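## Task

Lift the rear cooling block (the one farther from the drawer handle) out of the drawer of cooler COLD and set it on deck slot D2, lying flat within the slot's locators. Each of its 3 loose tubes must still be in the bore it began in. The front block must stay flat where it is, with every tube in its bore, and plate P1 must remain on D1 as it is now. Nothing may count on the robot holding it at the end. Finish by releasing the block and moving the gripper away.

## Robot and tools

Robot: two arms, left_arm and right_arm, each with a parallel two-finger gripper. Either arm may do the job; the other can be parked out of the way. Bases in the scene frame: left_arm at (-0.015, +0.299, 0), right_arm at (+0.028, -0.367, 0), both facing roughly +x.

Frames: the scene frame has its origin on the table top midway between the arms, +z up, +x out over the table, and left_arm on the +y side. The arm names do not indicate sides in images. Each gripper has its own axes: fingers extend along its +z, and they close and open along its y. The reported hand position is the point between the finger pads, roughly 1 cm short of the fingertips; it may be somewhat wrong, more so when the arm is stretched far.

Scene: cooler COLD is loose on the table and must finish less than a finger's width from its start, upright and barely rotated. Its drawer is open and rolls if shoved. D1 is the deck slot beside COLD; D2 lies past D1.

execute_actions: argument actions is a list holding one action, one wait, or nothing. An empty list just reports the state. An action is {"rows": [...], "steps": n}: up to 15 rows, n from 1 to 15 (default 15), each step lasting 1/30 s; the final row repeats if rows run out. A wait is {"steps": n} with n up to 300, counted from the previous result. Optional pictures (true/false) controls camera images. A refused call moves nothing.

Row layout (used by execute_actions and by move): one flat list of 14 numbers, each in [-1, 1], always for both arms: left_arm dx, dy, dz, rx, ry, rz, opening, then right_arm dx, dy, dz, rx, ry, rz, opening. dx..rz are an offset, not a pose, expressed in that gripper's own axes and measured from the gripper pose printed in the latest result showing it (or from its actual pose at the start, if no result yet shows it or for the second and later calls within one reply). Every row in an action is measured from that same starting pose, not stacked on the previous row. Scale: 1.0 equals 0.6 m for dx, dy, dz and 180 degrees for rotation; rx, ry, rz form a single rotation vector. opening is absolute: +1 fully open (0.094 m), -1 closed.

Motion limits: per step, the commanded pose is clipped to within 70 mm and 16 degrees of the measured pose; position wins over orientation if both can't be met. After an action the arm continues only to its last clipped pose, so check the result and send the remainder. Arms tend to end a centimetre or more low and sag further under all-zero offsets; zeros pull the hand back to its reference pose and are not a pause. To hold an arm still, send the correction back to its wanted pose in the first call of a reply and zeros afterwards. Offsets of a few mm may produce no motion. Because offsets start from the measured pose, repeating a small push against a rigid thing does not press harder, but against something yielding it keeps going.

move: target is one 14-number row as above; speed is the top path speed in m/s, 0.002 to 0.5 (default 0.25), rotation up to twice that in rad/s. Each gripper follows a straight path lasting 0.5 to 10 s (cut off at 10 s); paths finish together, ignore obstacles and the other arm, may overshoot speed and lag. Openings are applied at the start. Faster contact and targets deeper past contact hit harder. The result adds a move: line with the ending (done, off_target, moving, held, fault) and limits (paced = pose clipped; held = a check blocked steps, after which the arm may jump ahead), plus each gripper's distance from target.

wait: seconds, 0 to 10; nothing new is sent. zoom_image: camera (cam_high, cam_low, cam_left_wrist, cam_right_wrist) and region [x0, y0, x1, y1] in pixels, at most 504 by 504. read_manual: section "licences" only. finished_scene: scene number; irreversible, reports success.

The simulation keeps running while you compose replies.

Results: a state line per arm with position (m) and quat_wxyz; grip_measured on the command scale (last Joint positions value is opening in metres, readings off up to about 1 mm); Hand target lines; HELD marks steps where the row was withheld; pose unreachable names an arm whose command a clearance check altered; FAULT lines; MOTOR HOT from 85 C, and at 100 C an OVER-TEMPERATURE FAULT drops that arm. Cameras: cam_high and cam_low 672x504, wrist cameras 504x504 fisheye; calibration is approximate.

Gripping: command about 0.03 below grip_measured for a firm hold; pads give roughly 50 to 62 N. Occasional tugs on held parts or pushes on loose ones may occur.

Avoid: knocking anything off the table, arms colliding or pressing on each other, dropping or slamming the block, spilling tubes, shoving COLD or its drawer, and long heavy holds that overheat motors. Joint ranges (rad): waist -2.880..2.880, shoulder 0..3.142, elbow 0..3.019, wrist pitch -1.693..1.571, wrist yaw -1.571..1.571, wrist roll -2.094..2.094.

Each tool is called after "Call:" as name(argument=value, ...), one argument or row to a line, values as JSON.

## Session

Call:
execute_actions(
  actions=[],
)

Scene clock: 0.00 s of 6600.00 s.
left_arm: end_effector_position=(+0.2387, +0.3215, +0.1845) grip_measured=+1.000 end_effector_quat_wxyz=(+0.399, +0.024, +0.909, +0.120) | right_arm: end_effector_position=(+0.5493, -0.3053, +0.4705) grip_measured=+1.000 end_effector_quat_wxyz=(+0.689, -0.049, +0.722, +0.037)
Joint positions: left_arm=[-0.163  0.367  0.412 -0.787 -0.262  0.085  0.094] | right_arm=[ 0.001  1.063  1.032 -0.017 -0.005 -0.014  0.094]
Joint velocities: left_arm=[ 0.005  0.015 -0.002 -0.002 -0.022  0.051  0.   ] | right_arm=[-0.015 -0.005  0.007  0.002  0.051  0.037  0.   ]
Hand target (left_arm): +0.244, +0.321, +0.204; +0.416, +0.021, +0.901, +0.119
Hand target (right_arm): +0.551, -0.305, +0.483; +0.696, -0.049, +0.715, +0.038
camera_calibration (this result's frames):
cam_left_wrist: T_world_to_cam=[[0.0753624, -0.966215, -0.246474, 0.339796], [-0.976807, -0.0218534, -0.213003, 0.284257], [0.20042, 0.25681, -0.945453, 0.169579], [0, 0, 0, 1]] pos_world=[0.21807, 0.290979, 0.304627]

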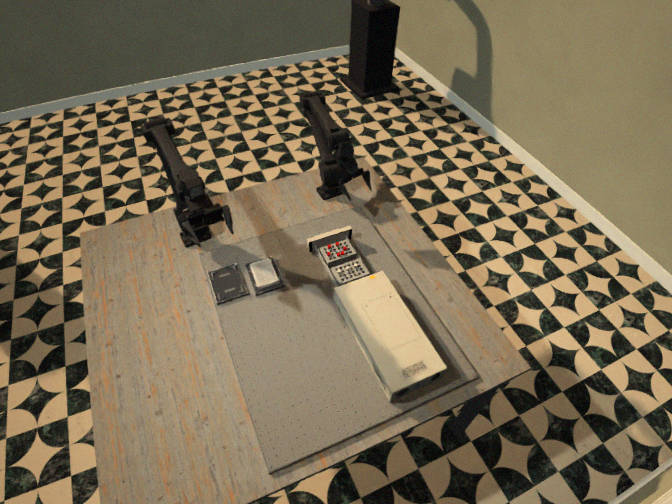

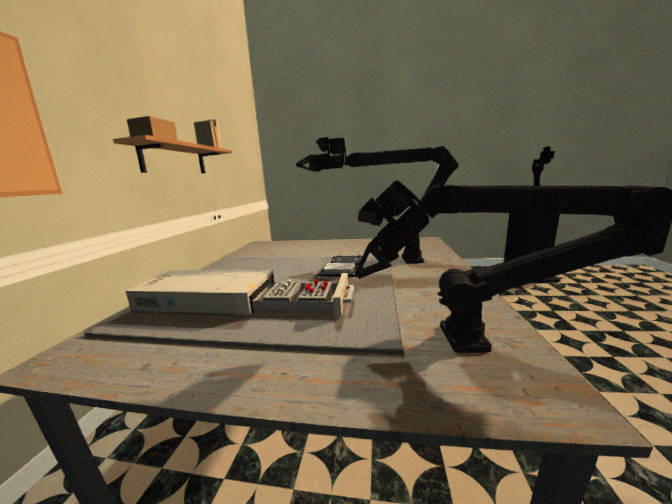

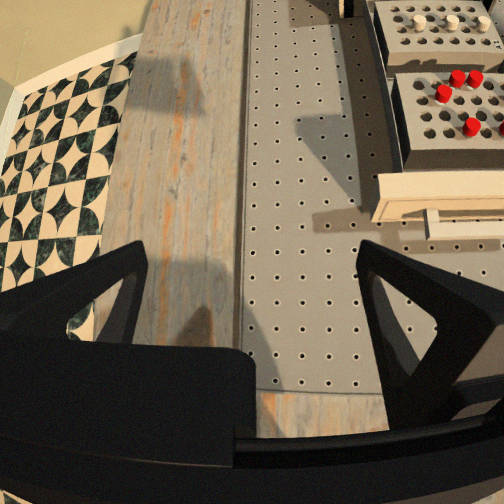

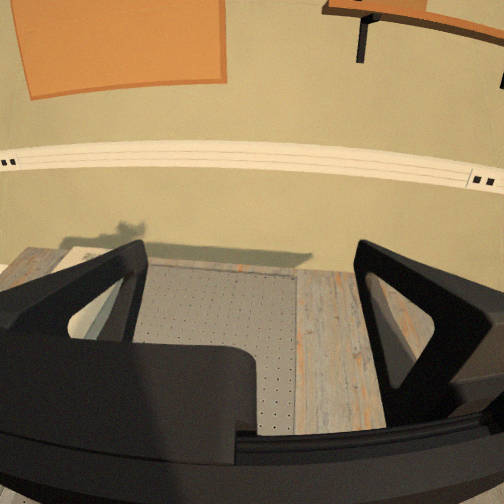

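Call:
move(
  target=[-0.03,0.008,-0.016,0,-0.012,0,1, 0.52,0.756,0.017,-0.333,0.422,-0.411,0.96],
  speed=0.3,
)

Scene clock: 28.00 s of 6600.00 s.
left_arm: end_effector_position=(+0.2388, +0.3209, +0.1844) grip_measured=+1.000 end_effector_quat_wxyz=(+0.399, +0.025, +0.909, +0.118) | right_arm: end_effector_position=(+0.4905, +0.1335, +0.1559) grip_measured=+0.963 end_effector_quat_wxyz=(+0.032, +0.722, -0.688, +0.065)
Joint positions: left_arm=[-0.163  0.367  0.412 -0.787 -0.258  0.086  0.094] | right_arm=[ 0.742  2.267  2.325 -1.699  0.127 -0.757  0.092]
Joint velocities: left_arm=[-0.005 -0.015 -0.022  0.002 -0.022 -0.022  0.   ] | right_arm=[-0.015  0.005  0.022 -0.012 -0.022  0.095 -0.   ]
Hand target (left_arm): +0.243, +0.321, +0.205; +0.416, +0.027, +0.901, +0.119
Hand target (right_arm): +0.494, +0.141, +0.162; +0.022, +0.729, -0.681, +0.067
Off the commanded pose (left_arm): 0.021 m, 2 deg.
Off the commanded pose (right_arm): 0.008 m, 3 deg.
joint sent to its limit (right arm) — the command would take joint 4 (wrist pitch) past its lower limit, so that joint was sent only as far as its limit.
After step 90, 20.80 s passed at rest.
move: off_target (left_arm, right_arm)
camera_calibration (this result's frames):
cam_left_wrist: T_world_to_cam=[[0.0726102, -0.96692, -0.244527, 0.339732], [-0.976922, -0.0195718, -0.212697, 0.283524], [0.200875, 0.254328, -0.946027, 0.170411], [0, 0, 0, 1]] pos_world=[0.218081, 0.290703, 0.304592]
cam_right_wrist: T_world_to_cam=[[0.997081, 0.0550586, 0.0528918, -0.50327], [0.00129759, -0.704895, 0.709311, -0.00985257], [0.0763368, -0.707172, -0.702909, 0.292405], [0, 0, 0, 1]] pos_world=[0.479493, 0.227545, 0.239141]

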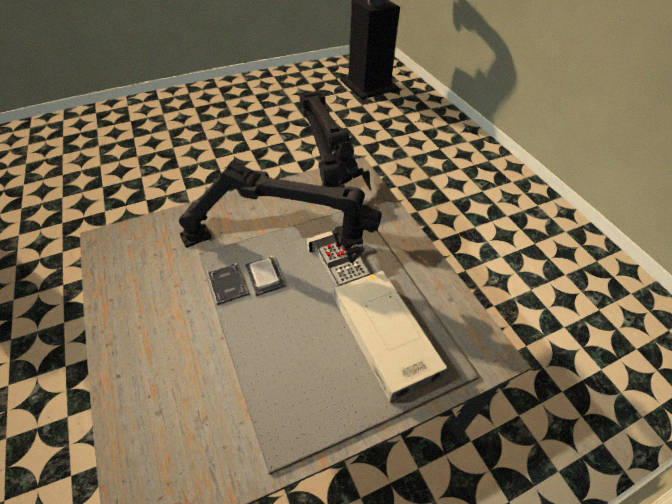

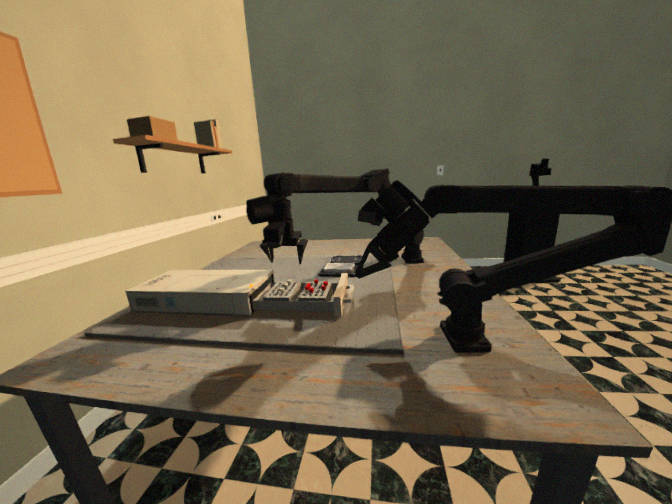

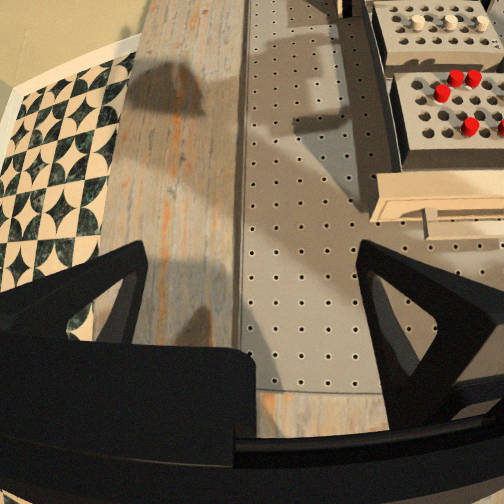

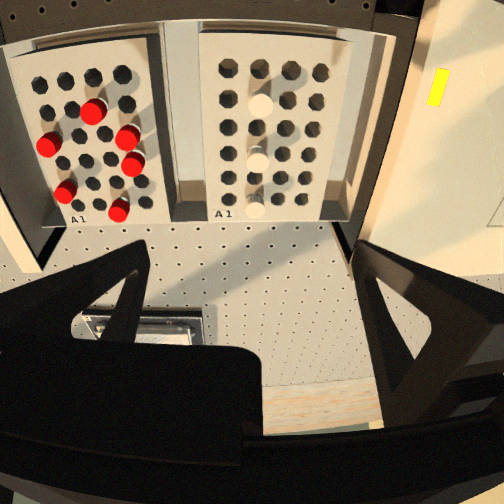

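Call:
move(
  target=[-0.03,0.008,-0.016,0,-0.012,0,1, -0.012,-0.029,0.15,-0.0246,0.011,0.006,0.98],
  speed=0.06,
)

Scene clock: 45.73 s of 6600.00 s.
left_arm: end_effector_position=(+0.2388, +0.3203, +0.1843) grip_measured=+1.000 end_effector_quat_wxyz=(+0.399, +0.026, +0.909, +0.117) | right_arm: end_effector_position=(+0.5031, +0.1316, +0.0822) grip_measured=+0.977 end_effector_quat_wxyz=(+0.068, +0.715, -0.694, +0.053)
Joint positions: left_arm=[-0.163  0.367  0.412 -0.787 -0.255  0.086  0.094] | right_arm=[ 0.72   2.373  2.319 -1.658  0.101 -0.758  0.093]
Joint velocities: left_arm=[-0.005 -0.005 -0.002  0.022  0.022 -0.051  0.   ] | right_arm=[-0.005 -0.015 -0.002 -0.012 -0.022 -0.007 -0.   ]
Hand target (left_arm): +0.243, +0.321, +0.205; +0.416, +0.028, +0.901, +0.118
Hand target (right_arm): +0.513, +0.130, +0.068; +0.070, +0.713, -0.696, +0.050
Off the commanded pose (left_arm): 0.021 m, 2 deg.
Off the commanded pose (right_arm): 0.018 m, 1 deg.
After step 90, 12.77 s passed at rest.
move: off_target (left_arm, right_arm)
camera_calibration (this result's frames):
cam_left_wrist: T_world_to_cam=[[0.0695795, -0.967695, -0.242332, 0.339646], [-0.97704, -0.0170691, -0.212371, 0.282721], [0.201374, 0.251544, -0.946665, 0.171344], [0, 0, 0, 1]] pos_world=[0.218093, 0.290399, 0.304554]
cam_right_wrist: T_world_to_cam=[[0.999406, 0.0313024, -0.0144414, -0.504361], [0.0318777, -0.679691, 0.732805, 0.0204344], [0.0131229, -0.73283, -0.680285, 0.27161], [0, 0, 0, 1]] pos_world=[0.499846, 0.228721, 0.162514]

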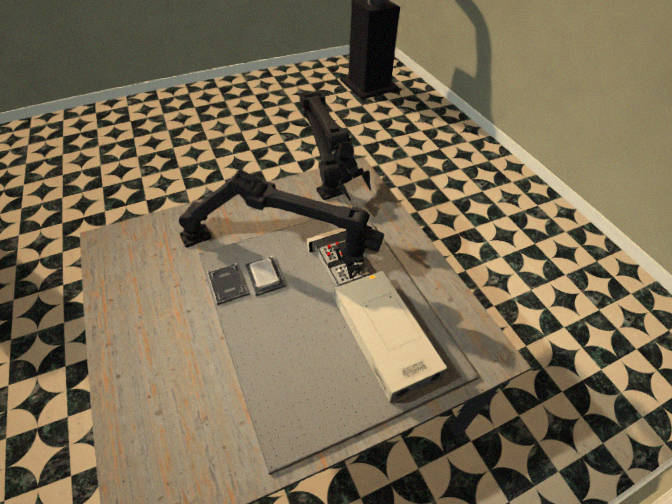

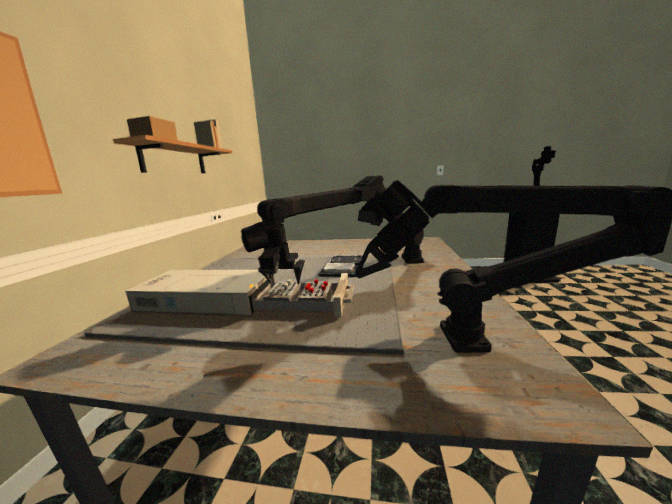

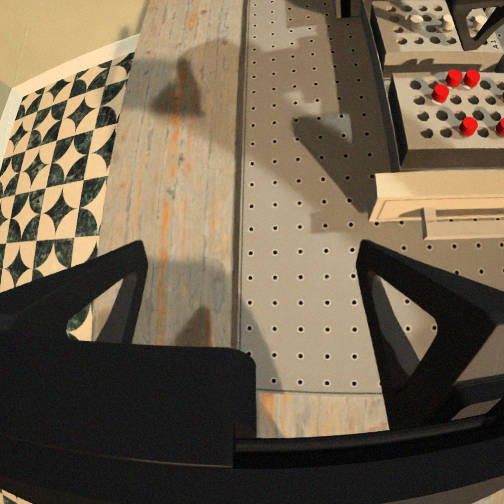

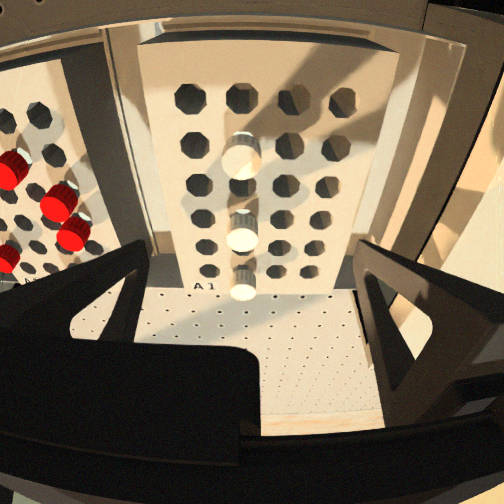

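Call:
execute_actions(
  actions=[
    {"rows":[[-0.03,0.008,-0.016,0,-0.012,0,1, -0.0107,-0.0104,0.003,0.0082,-0.0087,0.01,0.98]],"steps":15},
  ],
)

Scene clock: 51.60 s of 6600.00 s.
left_arm: end_effector_position=(+0.2389, +0.3196, +0.1842) grip_measured=+1.000 end_effector_quat_wxyz=(+0.399, +0.027, +0.909, +0.115) | right_arm: end_effector_position=(+0.5086, +0.1377, +0.0810) grip_measured=+0.977 end_effector_quat_wxyz=(-0.051, -0.711, +0.699, -0.053)
Joint positions: left_arm=[-0.163  0.367  0.412 -0.787 -0.251  0.086  0.094] | right_arm=[ 0.72   2.373  2.319 -1.624  0.101 -0.747  0.093]
Joint velocities: left_arm=[-0.005 -0.015  0.007 -0.007 -0.007 -0.007  0.   ] | right_arm=[-0.015  0.005  0.012 -0.002  0.051  0.066 -0.001]
Hand target (left_arm): +0.243, +0.320, +0.204; +0.416, +0.028, +0.901, +0.116
Hand target (right_arm): +0.509, +0.138, +0.079; +0.049, +0.705, -0.705, +0.054
Off the commanded pose (left_arm): 0.021 m, 2 deg.
Off the commanded pose (right_arm): 0.002 m, 1 deg.
Steps of this call (steps 1 to 90: nothing new was sent; then 2.37 s passed at rest; steps 91 to 105: all 15 steps of this action). Readings (end_effector_position):
91: left_arm (+0.2389, +0.3200, +0.1843) | right_arm (+0.5038, +0.1324, +0.0819)
92: left_arm (+0.2389, +0.3198, +0.1842) | right_arm (+0.5055, +0.1342, +0.0815)
94: left_arm (+0.2389, +0.3196, +0.1842) | right_arm (+0.5076, +0.1366, +0.0812)
98: left_arm (+0.2389, +0.3196, +0.1842) | right_arm (+0.5085, +0.1376, +0.0810)
105: the state above
camera_calibration (this result's frames):
cam_left_wrist: T_world_to_cam=[[0.0665472, -0.968456, -0.240133, 0.339556], [-0.97715, -0.0145649, -0.212053, 0.281919], [0.201867, 0.248758, -0.947296, 0.172276], [0, 0, 0, 1]] pos_world=[0.218104, 0.290096, 0.304517]
cam_right_wrist: T_world_to_cam=[[0.999722, 0.0211874, 0.0103525, -0.510808], [0.00737407, -0.697879, 0.716178, 0.0415395], [0.0223987, -0.715902, -0.697841, 0.26955], [0, 0, 0, 1]] pos_world=[0.504322, 0.232784, 0.163642]

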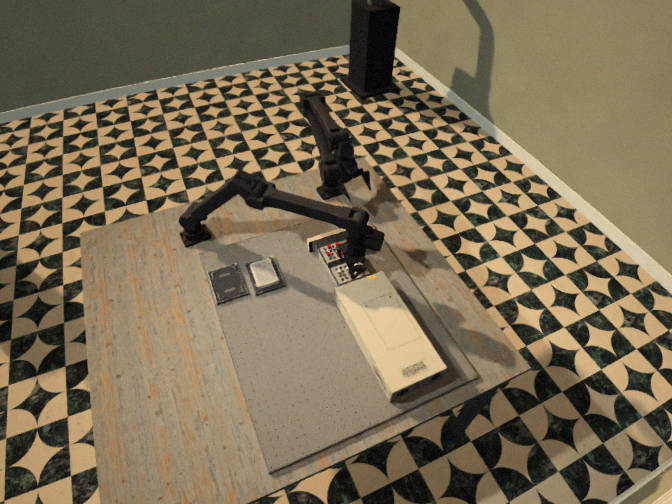

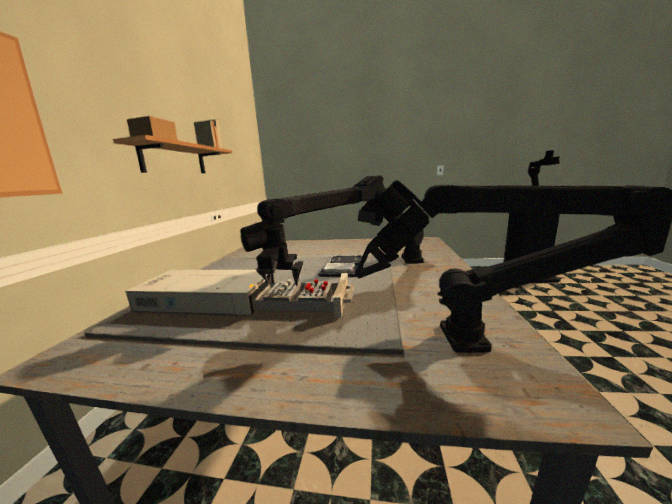

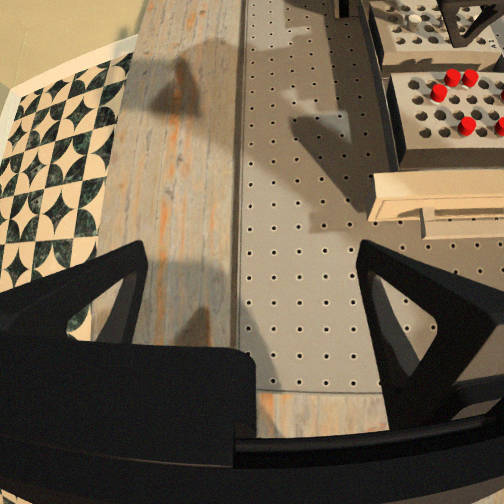

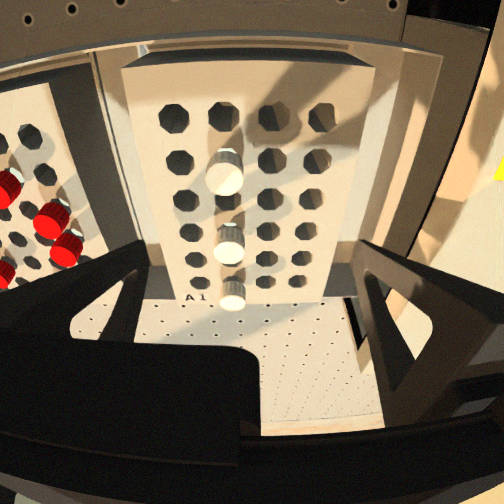

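Call:
move(
  target=[-0.03,0.008,-0.016,0,-0.012,0,1, -0.005,0.004,0.06,0,0,0,0.95],
  speed=0.03,
)

Scene clock: 56.50 s of 6600.00 s.
left_arm: end_effector_position=(+0.2390, +0.3189, +0.1841) grip_measured=+1.000 end_effector_quat_wxyz=(+0.399, +0.028, +0.909, +0.113) | right_arm: end_effector_position=(+0.5067, +0.1356, +0.0505) grip_measured=+0.953 end_effector_quat_wxyz=(-0.051, -0.711, +0.699, -0.053)
Joint positions: left_arm=[-0.163  0.367  0.412 -0.787 -0.247  0.087  0.094] | right_arm=[ 0.72   2.372  2.237 -1.542  0.101 -0.747  0.092]
Joint velocities: left_arm=[ 0.005 -0.005 -0.012 -0.007 -0.095 -0.022  0.   ] | right_arm=[-0.015 -0.015 -0.002 -0.012 -0.007 -0.051  0.   ]
Hand target (left_arm): +0.244, +0.320, +0.204; +0.416, +0.029, +0.902, +0.114
Hand target (right_arm): +0.507, +0.136, +0.045; +0.051, +0.711, -0.699, +0.053
Off the commanded pose (left_arm): 0.021 m, 2 deg.
Off the commanded pose (right_arm): 0.006 m, 0 deg.
After step 90, 0.43 s passed at rest.
move: off_target (left_arm)
camera_calibration (this result's frames):
cam_left_wrist: T_world_to_cam=[[0.0632357, -0.969282, -0.237685, 0.339441], [-0.977259, -0.0118392, -0.211718, 0.281049], [0.2024, 0.245668, -0.947988, 0.17331], [0, 0, 0, 1]] pos_world=[0.218115, 0.289764, 0.304478]
cam_right_wrist: T_world_to_cam=[[0.999721, 0.020801, 0.0111934, -0.508571], [0.00652122, -0.69849, 0.71559, 0.062524], [0.0227034, -0.715317, -0.698431, 0.246602], [0, 0, 0, 1]] pos_world=[0.502423, 0.23065, 0.133186]

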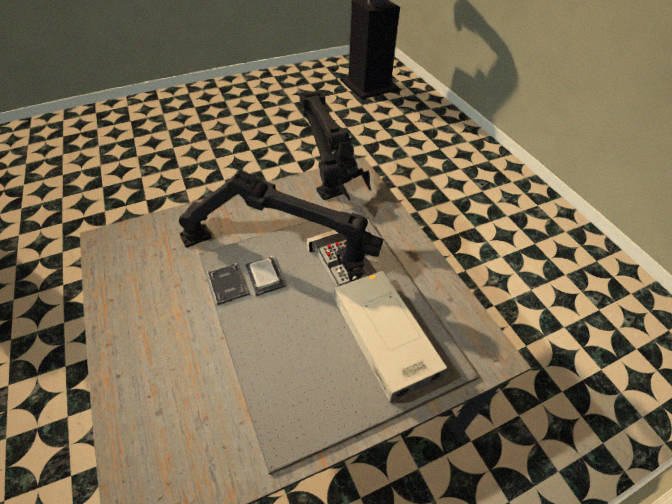

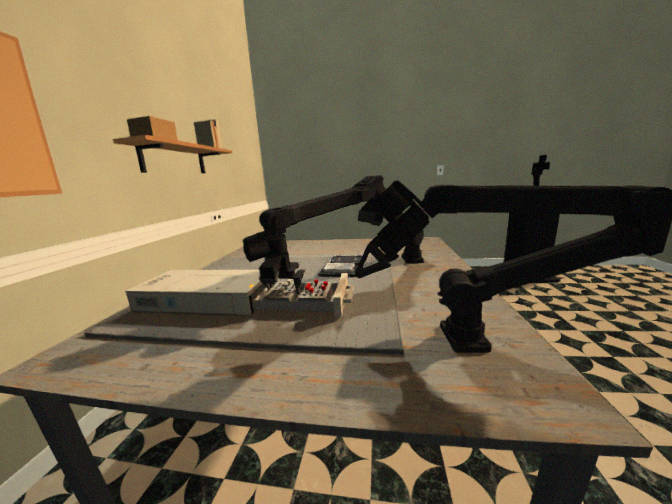

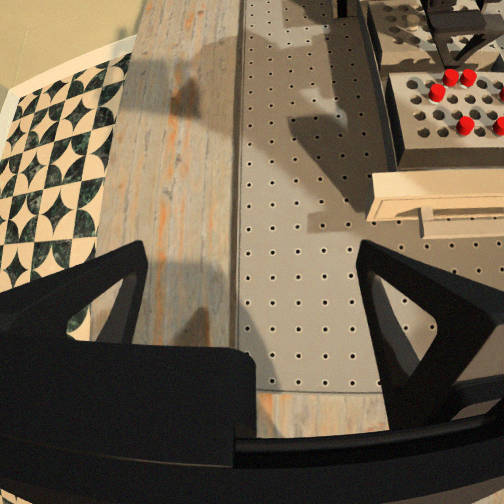

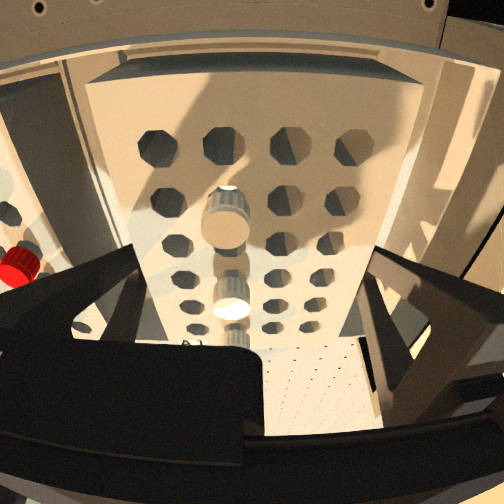

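Call:
execute_actions(
  actions=[],
)

Scene clock: 70.30 s of 6600.00 s.
left_arm: end_effector_position=(+0.2390, +0.3189, +0.1841) grip_measured=+1.000 end_effector_quat_wxyz=(+0.399, +0.028, +0.909, +0.113) | right_arm: end_effector_position=(+0.5068, +0.1357, +0.0505) grip_measured=+0.953 end_effector_quat_wxyz=(-0.050, -0.711, +0.699, -0.053)
Joint positions: left_arm=[-0.163  0.367  0.412 -0.787 -0.247  0.087  0.094] | right_arm=[ 0.72   2.372  2.237 -1.542  0.101 -0.747  0.092]
Joint velocities: left_arm=[ 0.005  0.005  0.007 -0.017  0.037 -0.095  0.   ] | right_arm=[-0.005 -0.005 -0.012 -0.007 -0.007  0.007 -0.   ]
Hand target (left_arm): +0.244, +0.320, +0.204; +0.416, +0.030, +0.902, +0.114
Hand target (right_arm): +0.507, +0.136, +0.045; +0.051, +0.711, -0.699, +0.053
Off the commanded pose (left_arm): 0.021 m, 2 deg.
Off the commanded pose (right_arm): 0.006 m, 0 deg.
Steps of this call (steps 1 to 90: nothing new was sent; then 10.80 s passed at rest). Readings (end_effector_position):
1: left_arm (+0.2390, +0.3189, +0.1841) | right_arm (+0.5068, +0.1357, +0.0505)
2: left_arm (+0.2390, +0.3189, +0.1841) | right_arm (+0.5068, +0.1357, +0.0505)
4: left_arm (+0.2390, +0.3189, +0.1841) | right_arm (+0.5068, +0.1357, +0.0505)
8: left_arm (+0.2390, +0.3189, +0.1841) | right_arm (+0.5068, +0.1357, +0.0505)
90: the state above
camera_calibration (this result's frames):
cam_left_wrist: T_world_to_cam=[[0.0629766, -0.969231, -0.23796, 0.339537], [-0.977277, -0.0115357, -0.211653, 0.280944], [0.202395, 0.245882, -0.947934, 0.173232], [0, 0, 0, 1]] pos_world=[0.218116, 0.289736, 0.304472]
cam_right_wrist: T_world_to_cam=[[0.999718, 0.0207978, 0.011455, -0.508646], [0.00633818, -0.698693, 0.715394, 0.062709], [0.0228821, -0.715119, -0.698628, 0.246535], [0, 0, 0, 1]] pos_world=[0.502464, 0.230695, 0.133201]

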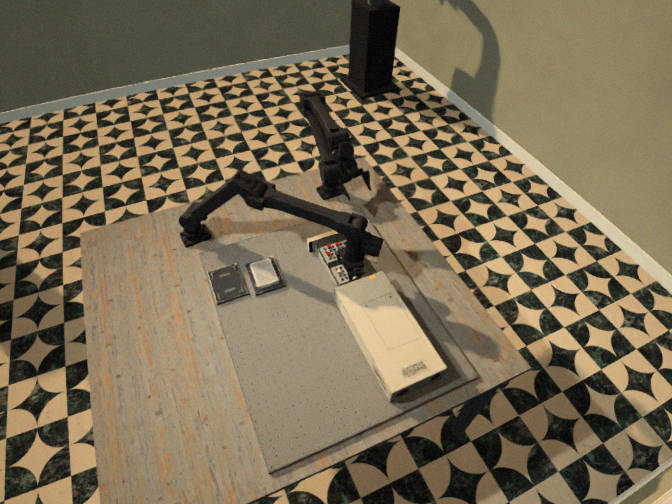

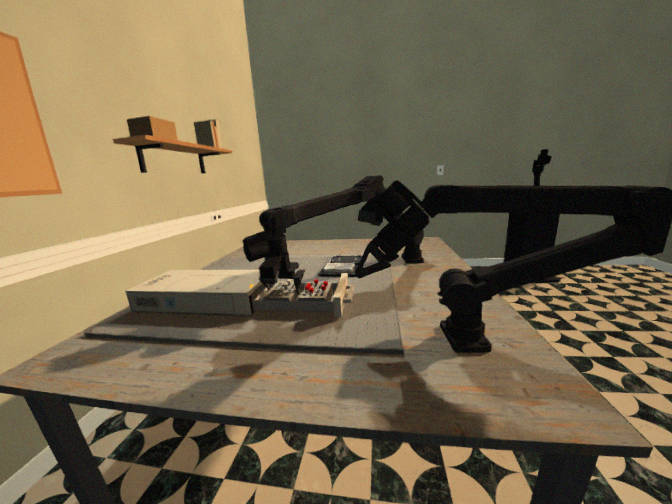

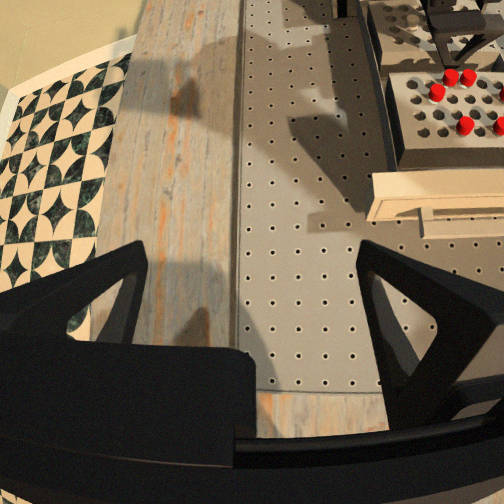

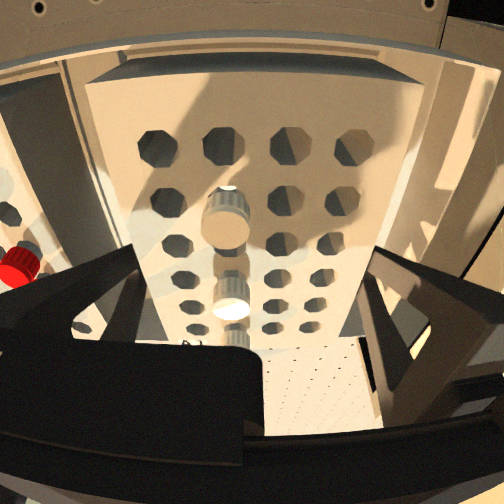

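Call:
execute_actions(
  actions=[
    {"rows":[[-0.03,0.008,-0.016,0,-0.012,0,1,-0.006,0,0.02,0,0,0,0.95]],"steps":15},
  ],
  pictures=false,
)

Call:
execute_actions(
  actions=[
    {"steps":15},
  ],
)

Scene clock: 74.37 s of 6600.00 s.
left_arm: end_effector_position=(+0.2391, +0.3182, +0.1840) grip_measured=+1.000 end_effector_quat_wxyz=(+0.399, +0.029, +0.910, +0.111) | right_arm: end_effector_position=(+0.5084, +0.1375, +0.0496) grip_measured=+0.953 end_effector_quat_wxyz=(-0.045, -0.711, +0.700, -0.053)
Joint positions: left_arm=[-0.163  0.367  0.412 -0.787 -0.242  0.088  0.094] | right_arm=[ 0.72   2.372  2.236 -1.53   0.101 -0.747  0.092]
Joint velocities: left_arm=[-0.015 -0.005 -0.002  0.007  0.022 -0.051  0.   ] | right_arm=[-0.024 -0.015 -0.002 -0.017 -0.007  0.007 -0.001]
Hand target (left_arm): +0.244, +0.319, +0.204; +0.416, +0.031, +0.902, +0.113
Hand target (right_arm): +0.507, +0.137, +0.038; +0.050, +0.711, -0.699, +0.053
Off the commanded pose (left_arm): 0.021 m, 2 deg.
Off the commanded pose (right_arm): 0.012 m, 1 deg.
Steps of this call (steps 1 to 90: nothing new was sent; then 0.57 s passed at rest; steps 91 to 105: all 15 steps of this action). Readings (end_effector_position):
91: left_arm (+0.2390, +0.3187, +0.1840) | right_arm (+0.5070, +0.1359, +0.0503)
92: left_arm (+0.2390, +0.3183, +0.1840) | right_arm (+0.5075, +0.1365, +0.0500)
94: left_arm (+0.2391, +0.3183, +0.1840) | right_arm (+0.5082, +0.1372, +0.0498)
98: left_arm (+0.2391, +0.3182, +0.1840) | right_arm (+0.5084, +0.1374, +0.0496)
105: the state above

Scene clock: 74.87 s of 6600.00 s.
left_arm: end_effector_position=(+0.2391, +0.3182, +0.1840) grip_measured=+1.000 end_effector_quat_wxyz=(+0.399, +0.029, +0.910, +0.111) | right_arm: end_effector_position=(+0.5084, +0.1375, +0.0496) grip_measured=+0.953 end_effector_quat_wxyz=(-0.045, -0.711, +0.700, -0.053)
Joint positions: left_arm=[-0.163  0.367  0.412 -0.787 -0.242  0.088  0.094] | right_arm=[ 0.72   2.372  2.236 -1.53   0.101 -0.747  0.092]
Joint velocities: left_arm=[-0.005 -0.005 -0.017 -0.007 -0.051 -0.022  0.   ] | right_arm=[-0.005 -0.005 -0.002  0.012  0.007 -0.022 -0.001]
Hand target (left_arm): +0.244, +0.319, +0.204; +0.416, +0.031, +0.902, +0.113
Hand target (right_arm): +0.507, +0.137, +0.038; +0.050, +0.711, -0.699, +0.053
Off the commanded pose (left_arm): 0.021 m, 2 deg.
Off the commanded pose (right_arm): 0.012 m, 1 deg.
Steps of this call (steps 1 to 15: nothing new was sent). Readings (end_effector_position):
1: left_arm (+0.2391, +0.3182, +0.1840) | right_arm (+0.5084, +0.1375, +0.0496)
2: left_arm (+0.2391, +0.3182, +0.1840) | right_arm (+0.5084, +0.1375, +0.0496)
4: left_arm (+0.2391, +0.3182, +0.1840) | right_arm (+0.5084, +0.1375, +0.0496)
8: left_arm (+0.2391, +0.3182, +0.1840) | right_arm (+0.5084, +0.1375, +0.0496)
15: the state above
camera_calibration (this result's frames):
cam_left_wrist: T_world_to_cam=[[0.0596634, -0.970039, -0.235509, 0.339416], [-0.977376, -0.00880825, -0.211326, 0.280075], [0.20292, 0.242789, -0.948618, 0.174265], [0, 0, 0, 1]] pos_world=[0.218126, 0.289405, 0.304434]
cam_right_wrist: T_world_to_cam=[[0.999615, 0.0206833, 0.0185187, -0.510587], [0.00141501, -0.704138, 0.710061, 0.0680708], [0.0277261, -0.709761, -0.703896, 0.244269], [0, 0, 0, 1]] pos_world=[0.503521, 0.231864, 0.133061]

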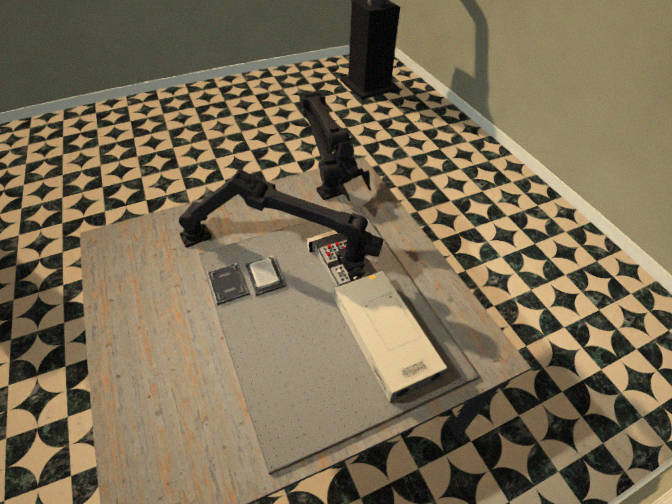

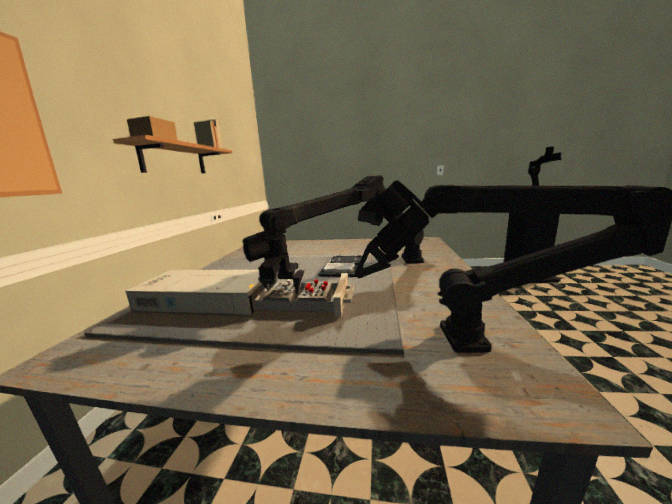

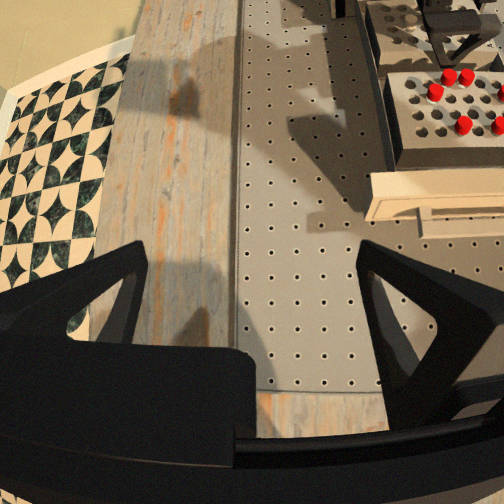

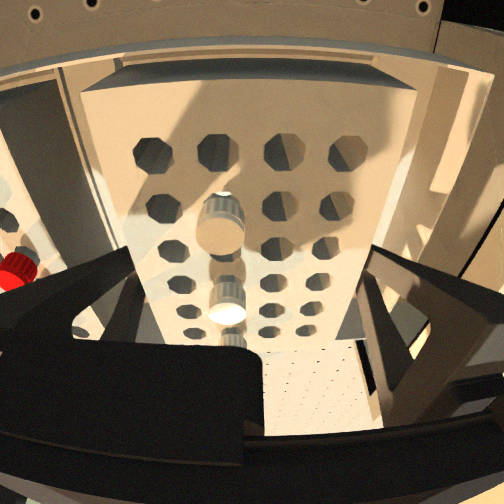

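Call:
execute_actions(
  actions=[
    {"rows":[[-0.03,0.008,-0.016,0,-0.012,0,1,0.006,0.0087,0.0213,-0.0076,0.008,-0.0011,0.95]],"steps":15},
  ],
)

Scene clock: 80.93 s of 6600.00 s.
left_arm: end_effector_position=(+0.2391, +0.3175, +0.1838) grip_measured=+1.000 end_effector_quat_wxyz=(+0.399, +0.030, +0.910, +0.110) | right_arm: end_effector_position=(+0.5081, +0.1371, +0.0497) grip_measured=+0.953 end_effector_quat_wxyz=(-0.046, -0.711, +0.699, -0.053)
Joint positions: left_arm=[-0.163  0.367  0.412 -0.787 -0.238  0.088  0.094] | right_arm=[ 0.72   2.372  2.236 -1.532  0.101 -0.747  0.092]
Joint velocities: left_arm=[-0.015 -0.005 -0.032 -0.022 -0.051 -0.022  0.   ] | right_arm=[-0.015 -0.015  0.022 -0.002 -0.051 -0.007 -0.001]
Hand target (left_arm): +0.244, +0.318, +0.204; +0.416, +0.031, +0.902, +0.111
Hand target (right_arm): +0.504, +0.132, +0.038; +0.063, +0.711, -0.698, +0.053
Off the commanded pose (left_arm): 0.021 m, 2 deg.
Off the commanded pose (right_arm): 0.014 m, 2 deg.
Steps of this call (steps 1 to 90: nothing new was sent; then 2.57 s passed at rest; steps 91 to 105: all 15 steps of this action). Readings (end_effector_position):
91: left_arm (+0.2391, +0.3179, +0.1839) | right_arm (+0.5084, +0.1374, +0.0496)
92: left_arm (+0.2391, +0.3176, +0.1839) | right_arm (+0.5082, +0.1373, +0.0496)
94: left_arm (+0.2391, +0.3175, +0.1838) | right_arm (+0.5081, +0.1371, +0.0497)
98: left_arm (+0.2391, +0.3175, +0.1838) | right_arm (+0.5081, +0.1371, +0.0497)
105: the state above
camera_calibration (this result's frames):
cam_left_wrist: T_world_to_cam=[[0.0563483, -0.97083, -0.233054, 0.33929], [-0.977465, -0.00607943, -0.211009, 0.279206], [0.203437, 0.239692, -0.949295, 0.175298], [0, 0, 0, 1]] pos_world=[0.218134, 0.289073, 0.304397]
cam_right_wrist: T_world_to_cam=[[0.999637, 0.0207085, 0.0172107, -0.510219], [0.00232392, -0.703133, 0.711055, 0.0671472], [0.0268263, -0.710757, -0.702926, 0.24461], [0, 0, 0, 1]] pos_world=[0.503316, 0.231637, 0.132979]

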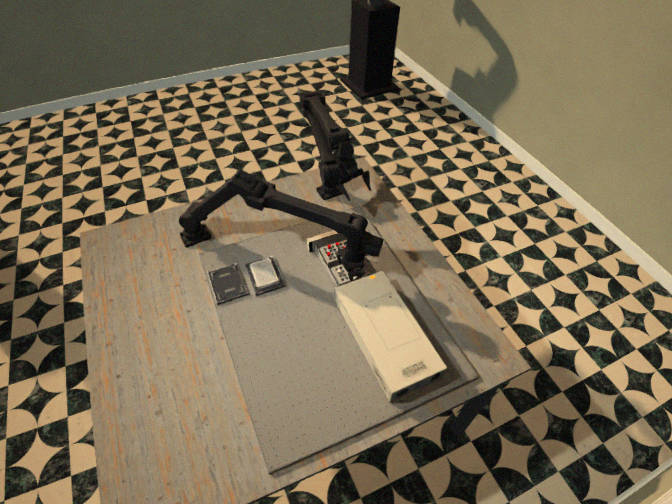

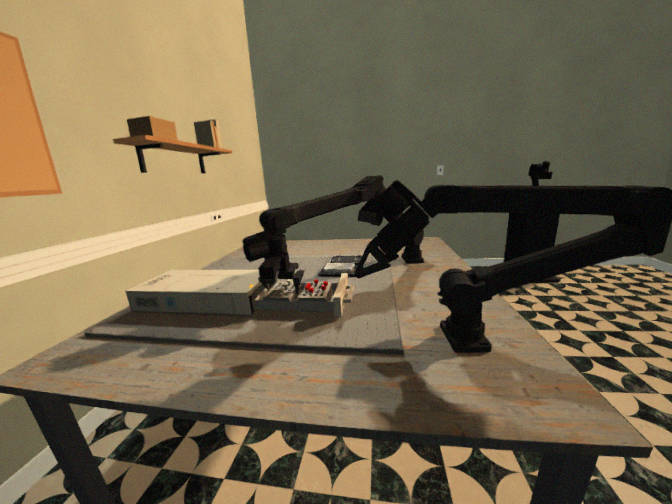

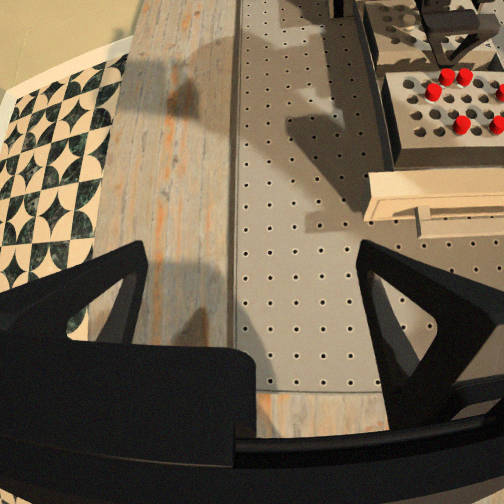

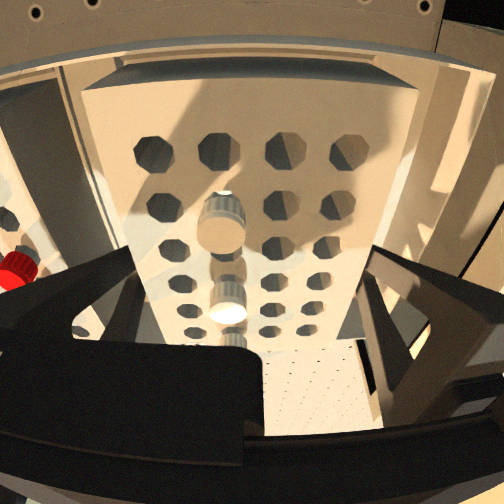

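Call:
zoom_image(
  camera="cam_low",
  region=[220, 220, 360, 325],
)

Call:
zoom_image(
  camera="cam_left_wrist",
  region=[340, 0, 504, 123],
)

Region (220, 220, 360, 325) of cam_low's 672x504 image, scaled by 3.600, with more detail than that image has; it fills the top 378 rows of this view, and the rest is white.

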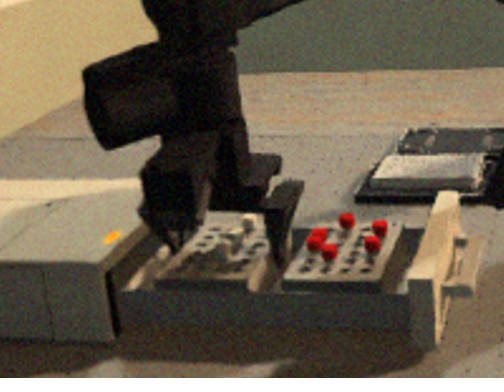

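Region (340, 0, 504, 123) of cam_left_wrist's 504x504 image, scaled by 3.073, with more detail than that image has; it fills the top 378 rows of this view, and the rest is white.

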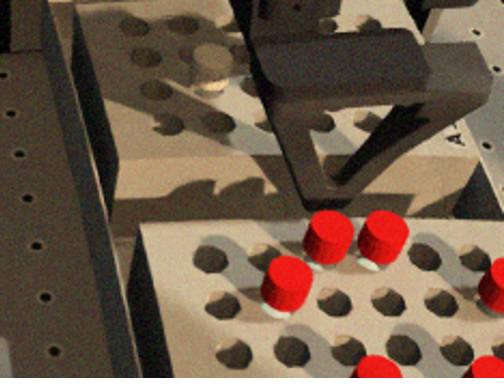

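Call:
execute_actions(
  actions=[
    {"rows":[[-0.03,0.004,-0.016,0,-0.012,0,1,0.006,0.0087,0.0213,-0.0076,0.008,-0.0011,0.85]],"steps":15},
  ],
)

Scene clock: 88.97 s of 6600.00 s.
left_arm: end_effector_position=(+0.2391, +0.3175, +0.1838) grip_measured=+1.000 end_effector_quat_wxyz=(+0.399, +0.030, +0.910, +0.110) | right_arm: end_effector_position=(+0.5076, +0.1365, +0.0492) grip_measured=+0.853 end_effector_quat_wxyz=(-0.048, -0.711, +0.699, -0.053)
Joint positions: left_arm=[-0.163  0.367  0.412 -0.787 -0.238  0.088  0.094] | right_arm=[ 0.72   2.372  2.234 -1.533  0.101 -0.747  0.087]
Joint velocities: left_arm=[-0.005 -0.015  0.002 -0.012  0.007  0.007  0.   ] | right_arm=[-0.005 -0.015 -0.007 -0.022 -0.051 -0.022 -0.001]
Hand target (left_arm): +0.244, +0.315, +0.203; +0.416, +0.033, +0.902, +0.109
Hand target (right_arm): +0.503, +0.132, +0.038; +0.063, +0.711, -0.698, +0.053
Off the commanded pose (left_arm): 0.021 m, 2 deg.
Off the commanded pose (right_arm): 0.013 m, 2 deg.
Steps of this call (steps 1 to 90: nothing new was sent; then 4.53 s passed at rest; steps 91 to 105: all 15 steps of this action). Readings (end_effector_position):
91: left_arm (+0.2391, +0.3175, +0.1838) | right_arm (+0.5081, +0.1371, +0.0497)
92: left_arm (+0.2391, +0.3175, +0.1838) | right_arm (+0.5079, +0.1369, +0.0496)
94: left_arm (+0.2391, +0.3175, +0.1838) | right_arm (+0.5076, +0.1365, +0.0492)
98: left_arm (+0.2391, +0.3175, +0.1838) | right_arm (+0.5076, +0.1365, +0.0492)
105: the state above
camera_calibration (this result's frames):
cam_left_wrist: T_world_to_cam=[[0.0563483, -0.97083, -0.233054, 0.33929], [-0.977465, -0.00607943, -0.211009, 0.279206], [0.203437, 0.239692, -0.949295, 0.175298], [0, 0, 0, 1]] pos_world=[0.218134, 0.289073, 0.304397]
cam_right_wrist: T_world_to_cam=[[0.99967, 0.0207451, 0.0151179, -0.509565], [0.00378082, -0.701522, 0.712638, 0.0660394], [0.0253893, -0.712346, -0.701369, 0.244707], [0, 0, 0, 1]] pos_world=[0.502934, 0.231215, 0.132271]

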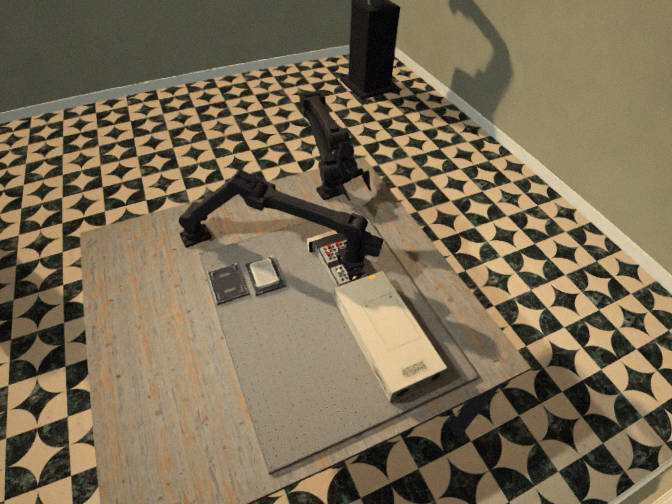

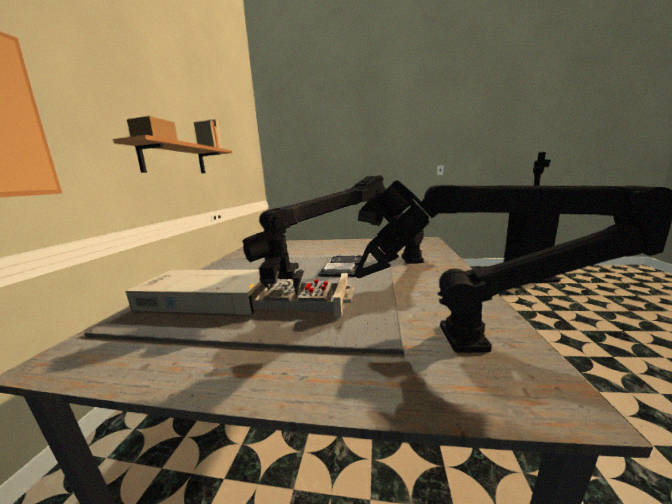

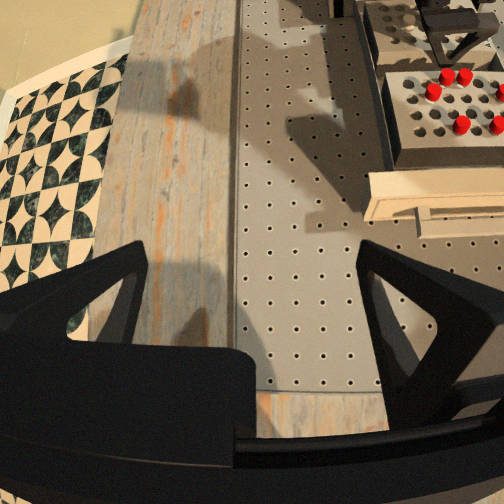

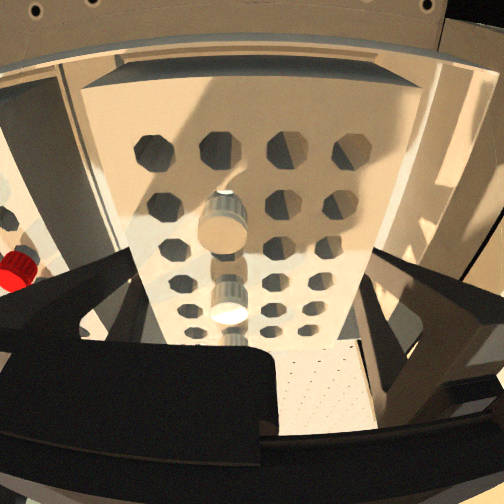

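Call:
execute_actions(
  actions=[
    {"rows":[[-0.03,0.004,-0.016,0,-0.012,0,1,0.0064,0.0101,0.0285,-0.008,0.0085,-0.0012,0.86]],"steps":15},
  ],
  pictures=false,
)

Scene clock: 93.47 s of 6600.00 s.
left_arm: end_effector_position=(+0.2391, +0.3175, +0.1838) grip_measured=+1.000 end_effector_quat_wxyz=(+0.399, +0.030, +0.910, +0.110) | right_arm: end_effector_position=(+0.5070, +0.1359, +0.0481) grip_measured=+0.858 end_effector_quat_wxyz=(-0.049, -0.711, +0.699, -0.053)
Joint positions: left_arm=[-0.163  0.367  0.412 -0.787 -0.238  0.088  0.094] | right_arm=[ 0.72   2.372  2.231 -1.533  0.101 -0.747  0.087]
Joint velocities: left_arm=[-0.005  0.005  0.022 -0.012 -0.095 -0.051  0.   ] | right_arm=[ 0.005 -0.005 -0.032 -0.002  0.051 -0.051  0.   ]
Hand target (left_arm): +0.244, +0.315, +0.203; +0.416, +0.033, +0.902, +0.109
Hand target (right_arm): +0.502, +0.130, +0.033; +0.066, +0.711, -0.698, +0.053
Off the commanded pose (left_arm): 0.021 m, 2 deg.
Off the commanded pose (right_arm): 0.017 m, 2 deg.
Steps of this call (steps 1 to 90: nothing new was sent; then 1.00 s passed at rest; steps 91 to 105: all 15 steps of this action). Readings (end_effector_position):
91: left_arm (+0.2391, +0.3175, +0.1838) | right_arm (+0.5072, +0.1361, +0.0485)
92: left_arm (+0.2391, +0.3175, +0.1838) | right_arm (+0.5072, +0.1361, +0.0483)
94: left_arm (+0.2391, +0.3175, +0.1838) | right_arm (+0.5070, +0.1359, +0.0481)
98: left_arm (+0.2391, +0.3175, +0.1838) | right_arm (+0.5070, +0.1359, +0.0481)
105: the state above


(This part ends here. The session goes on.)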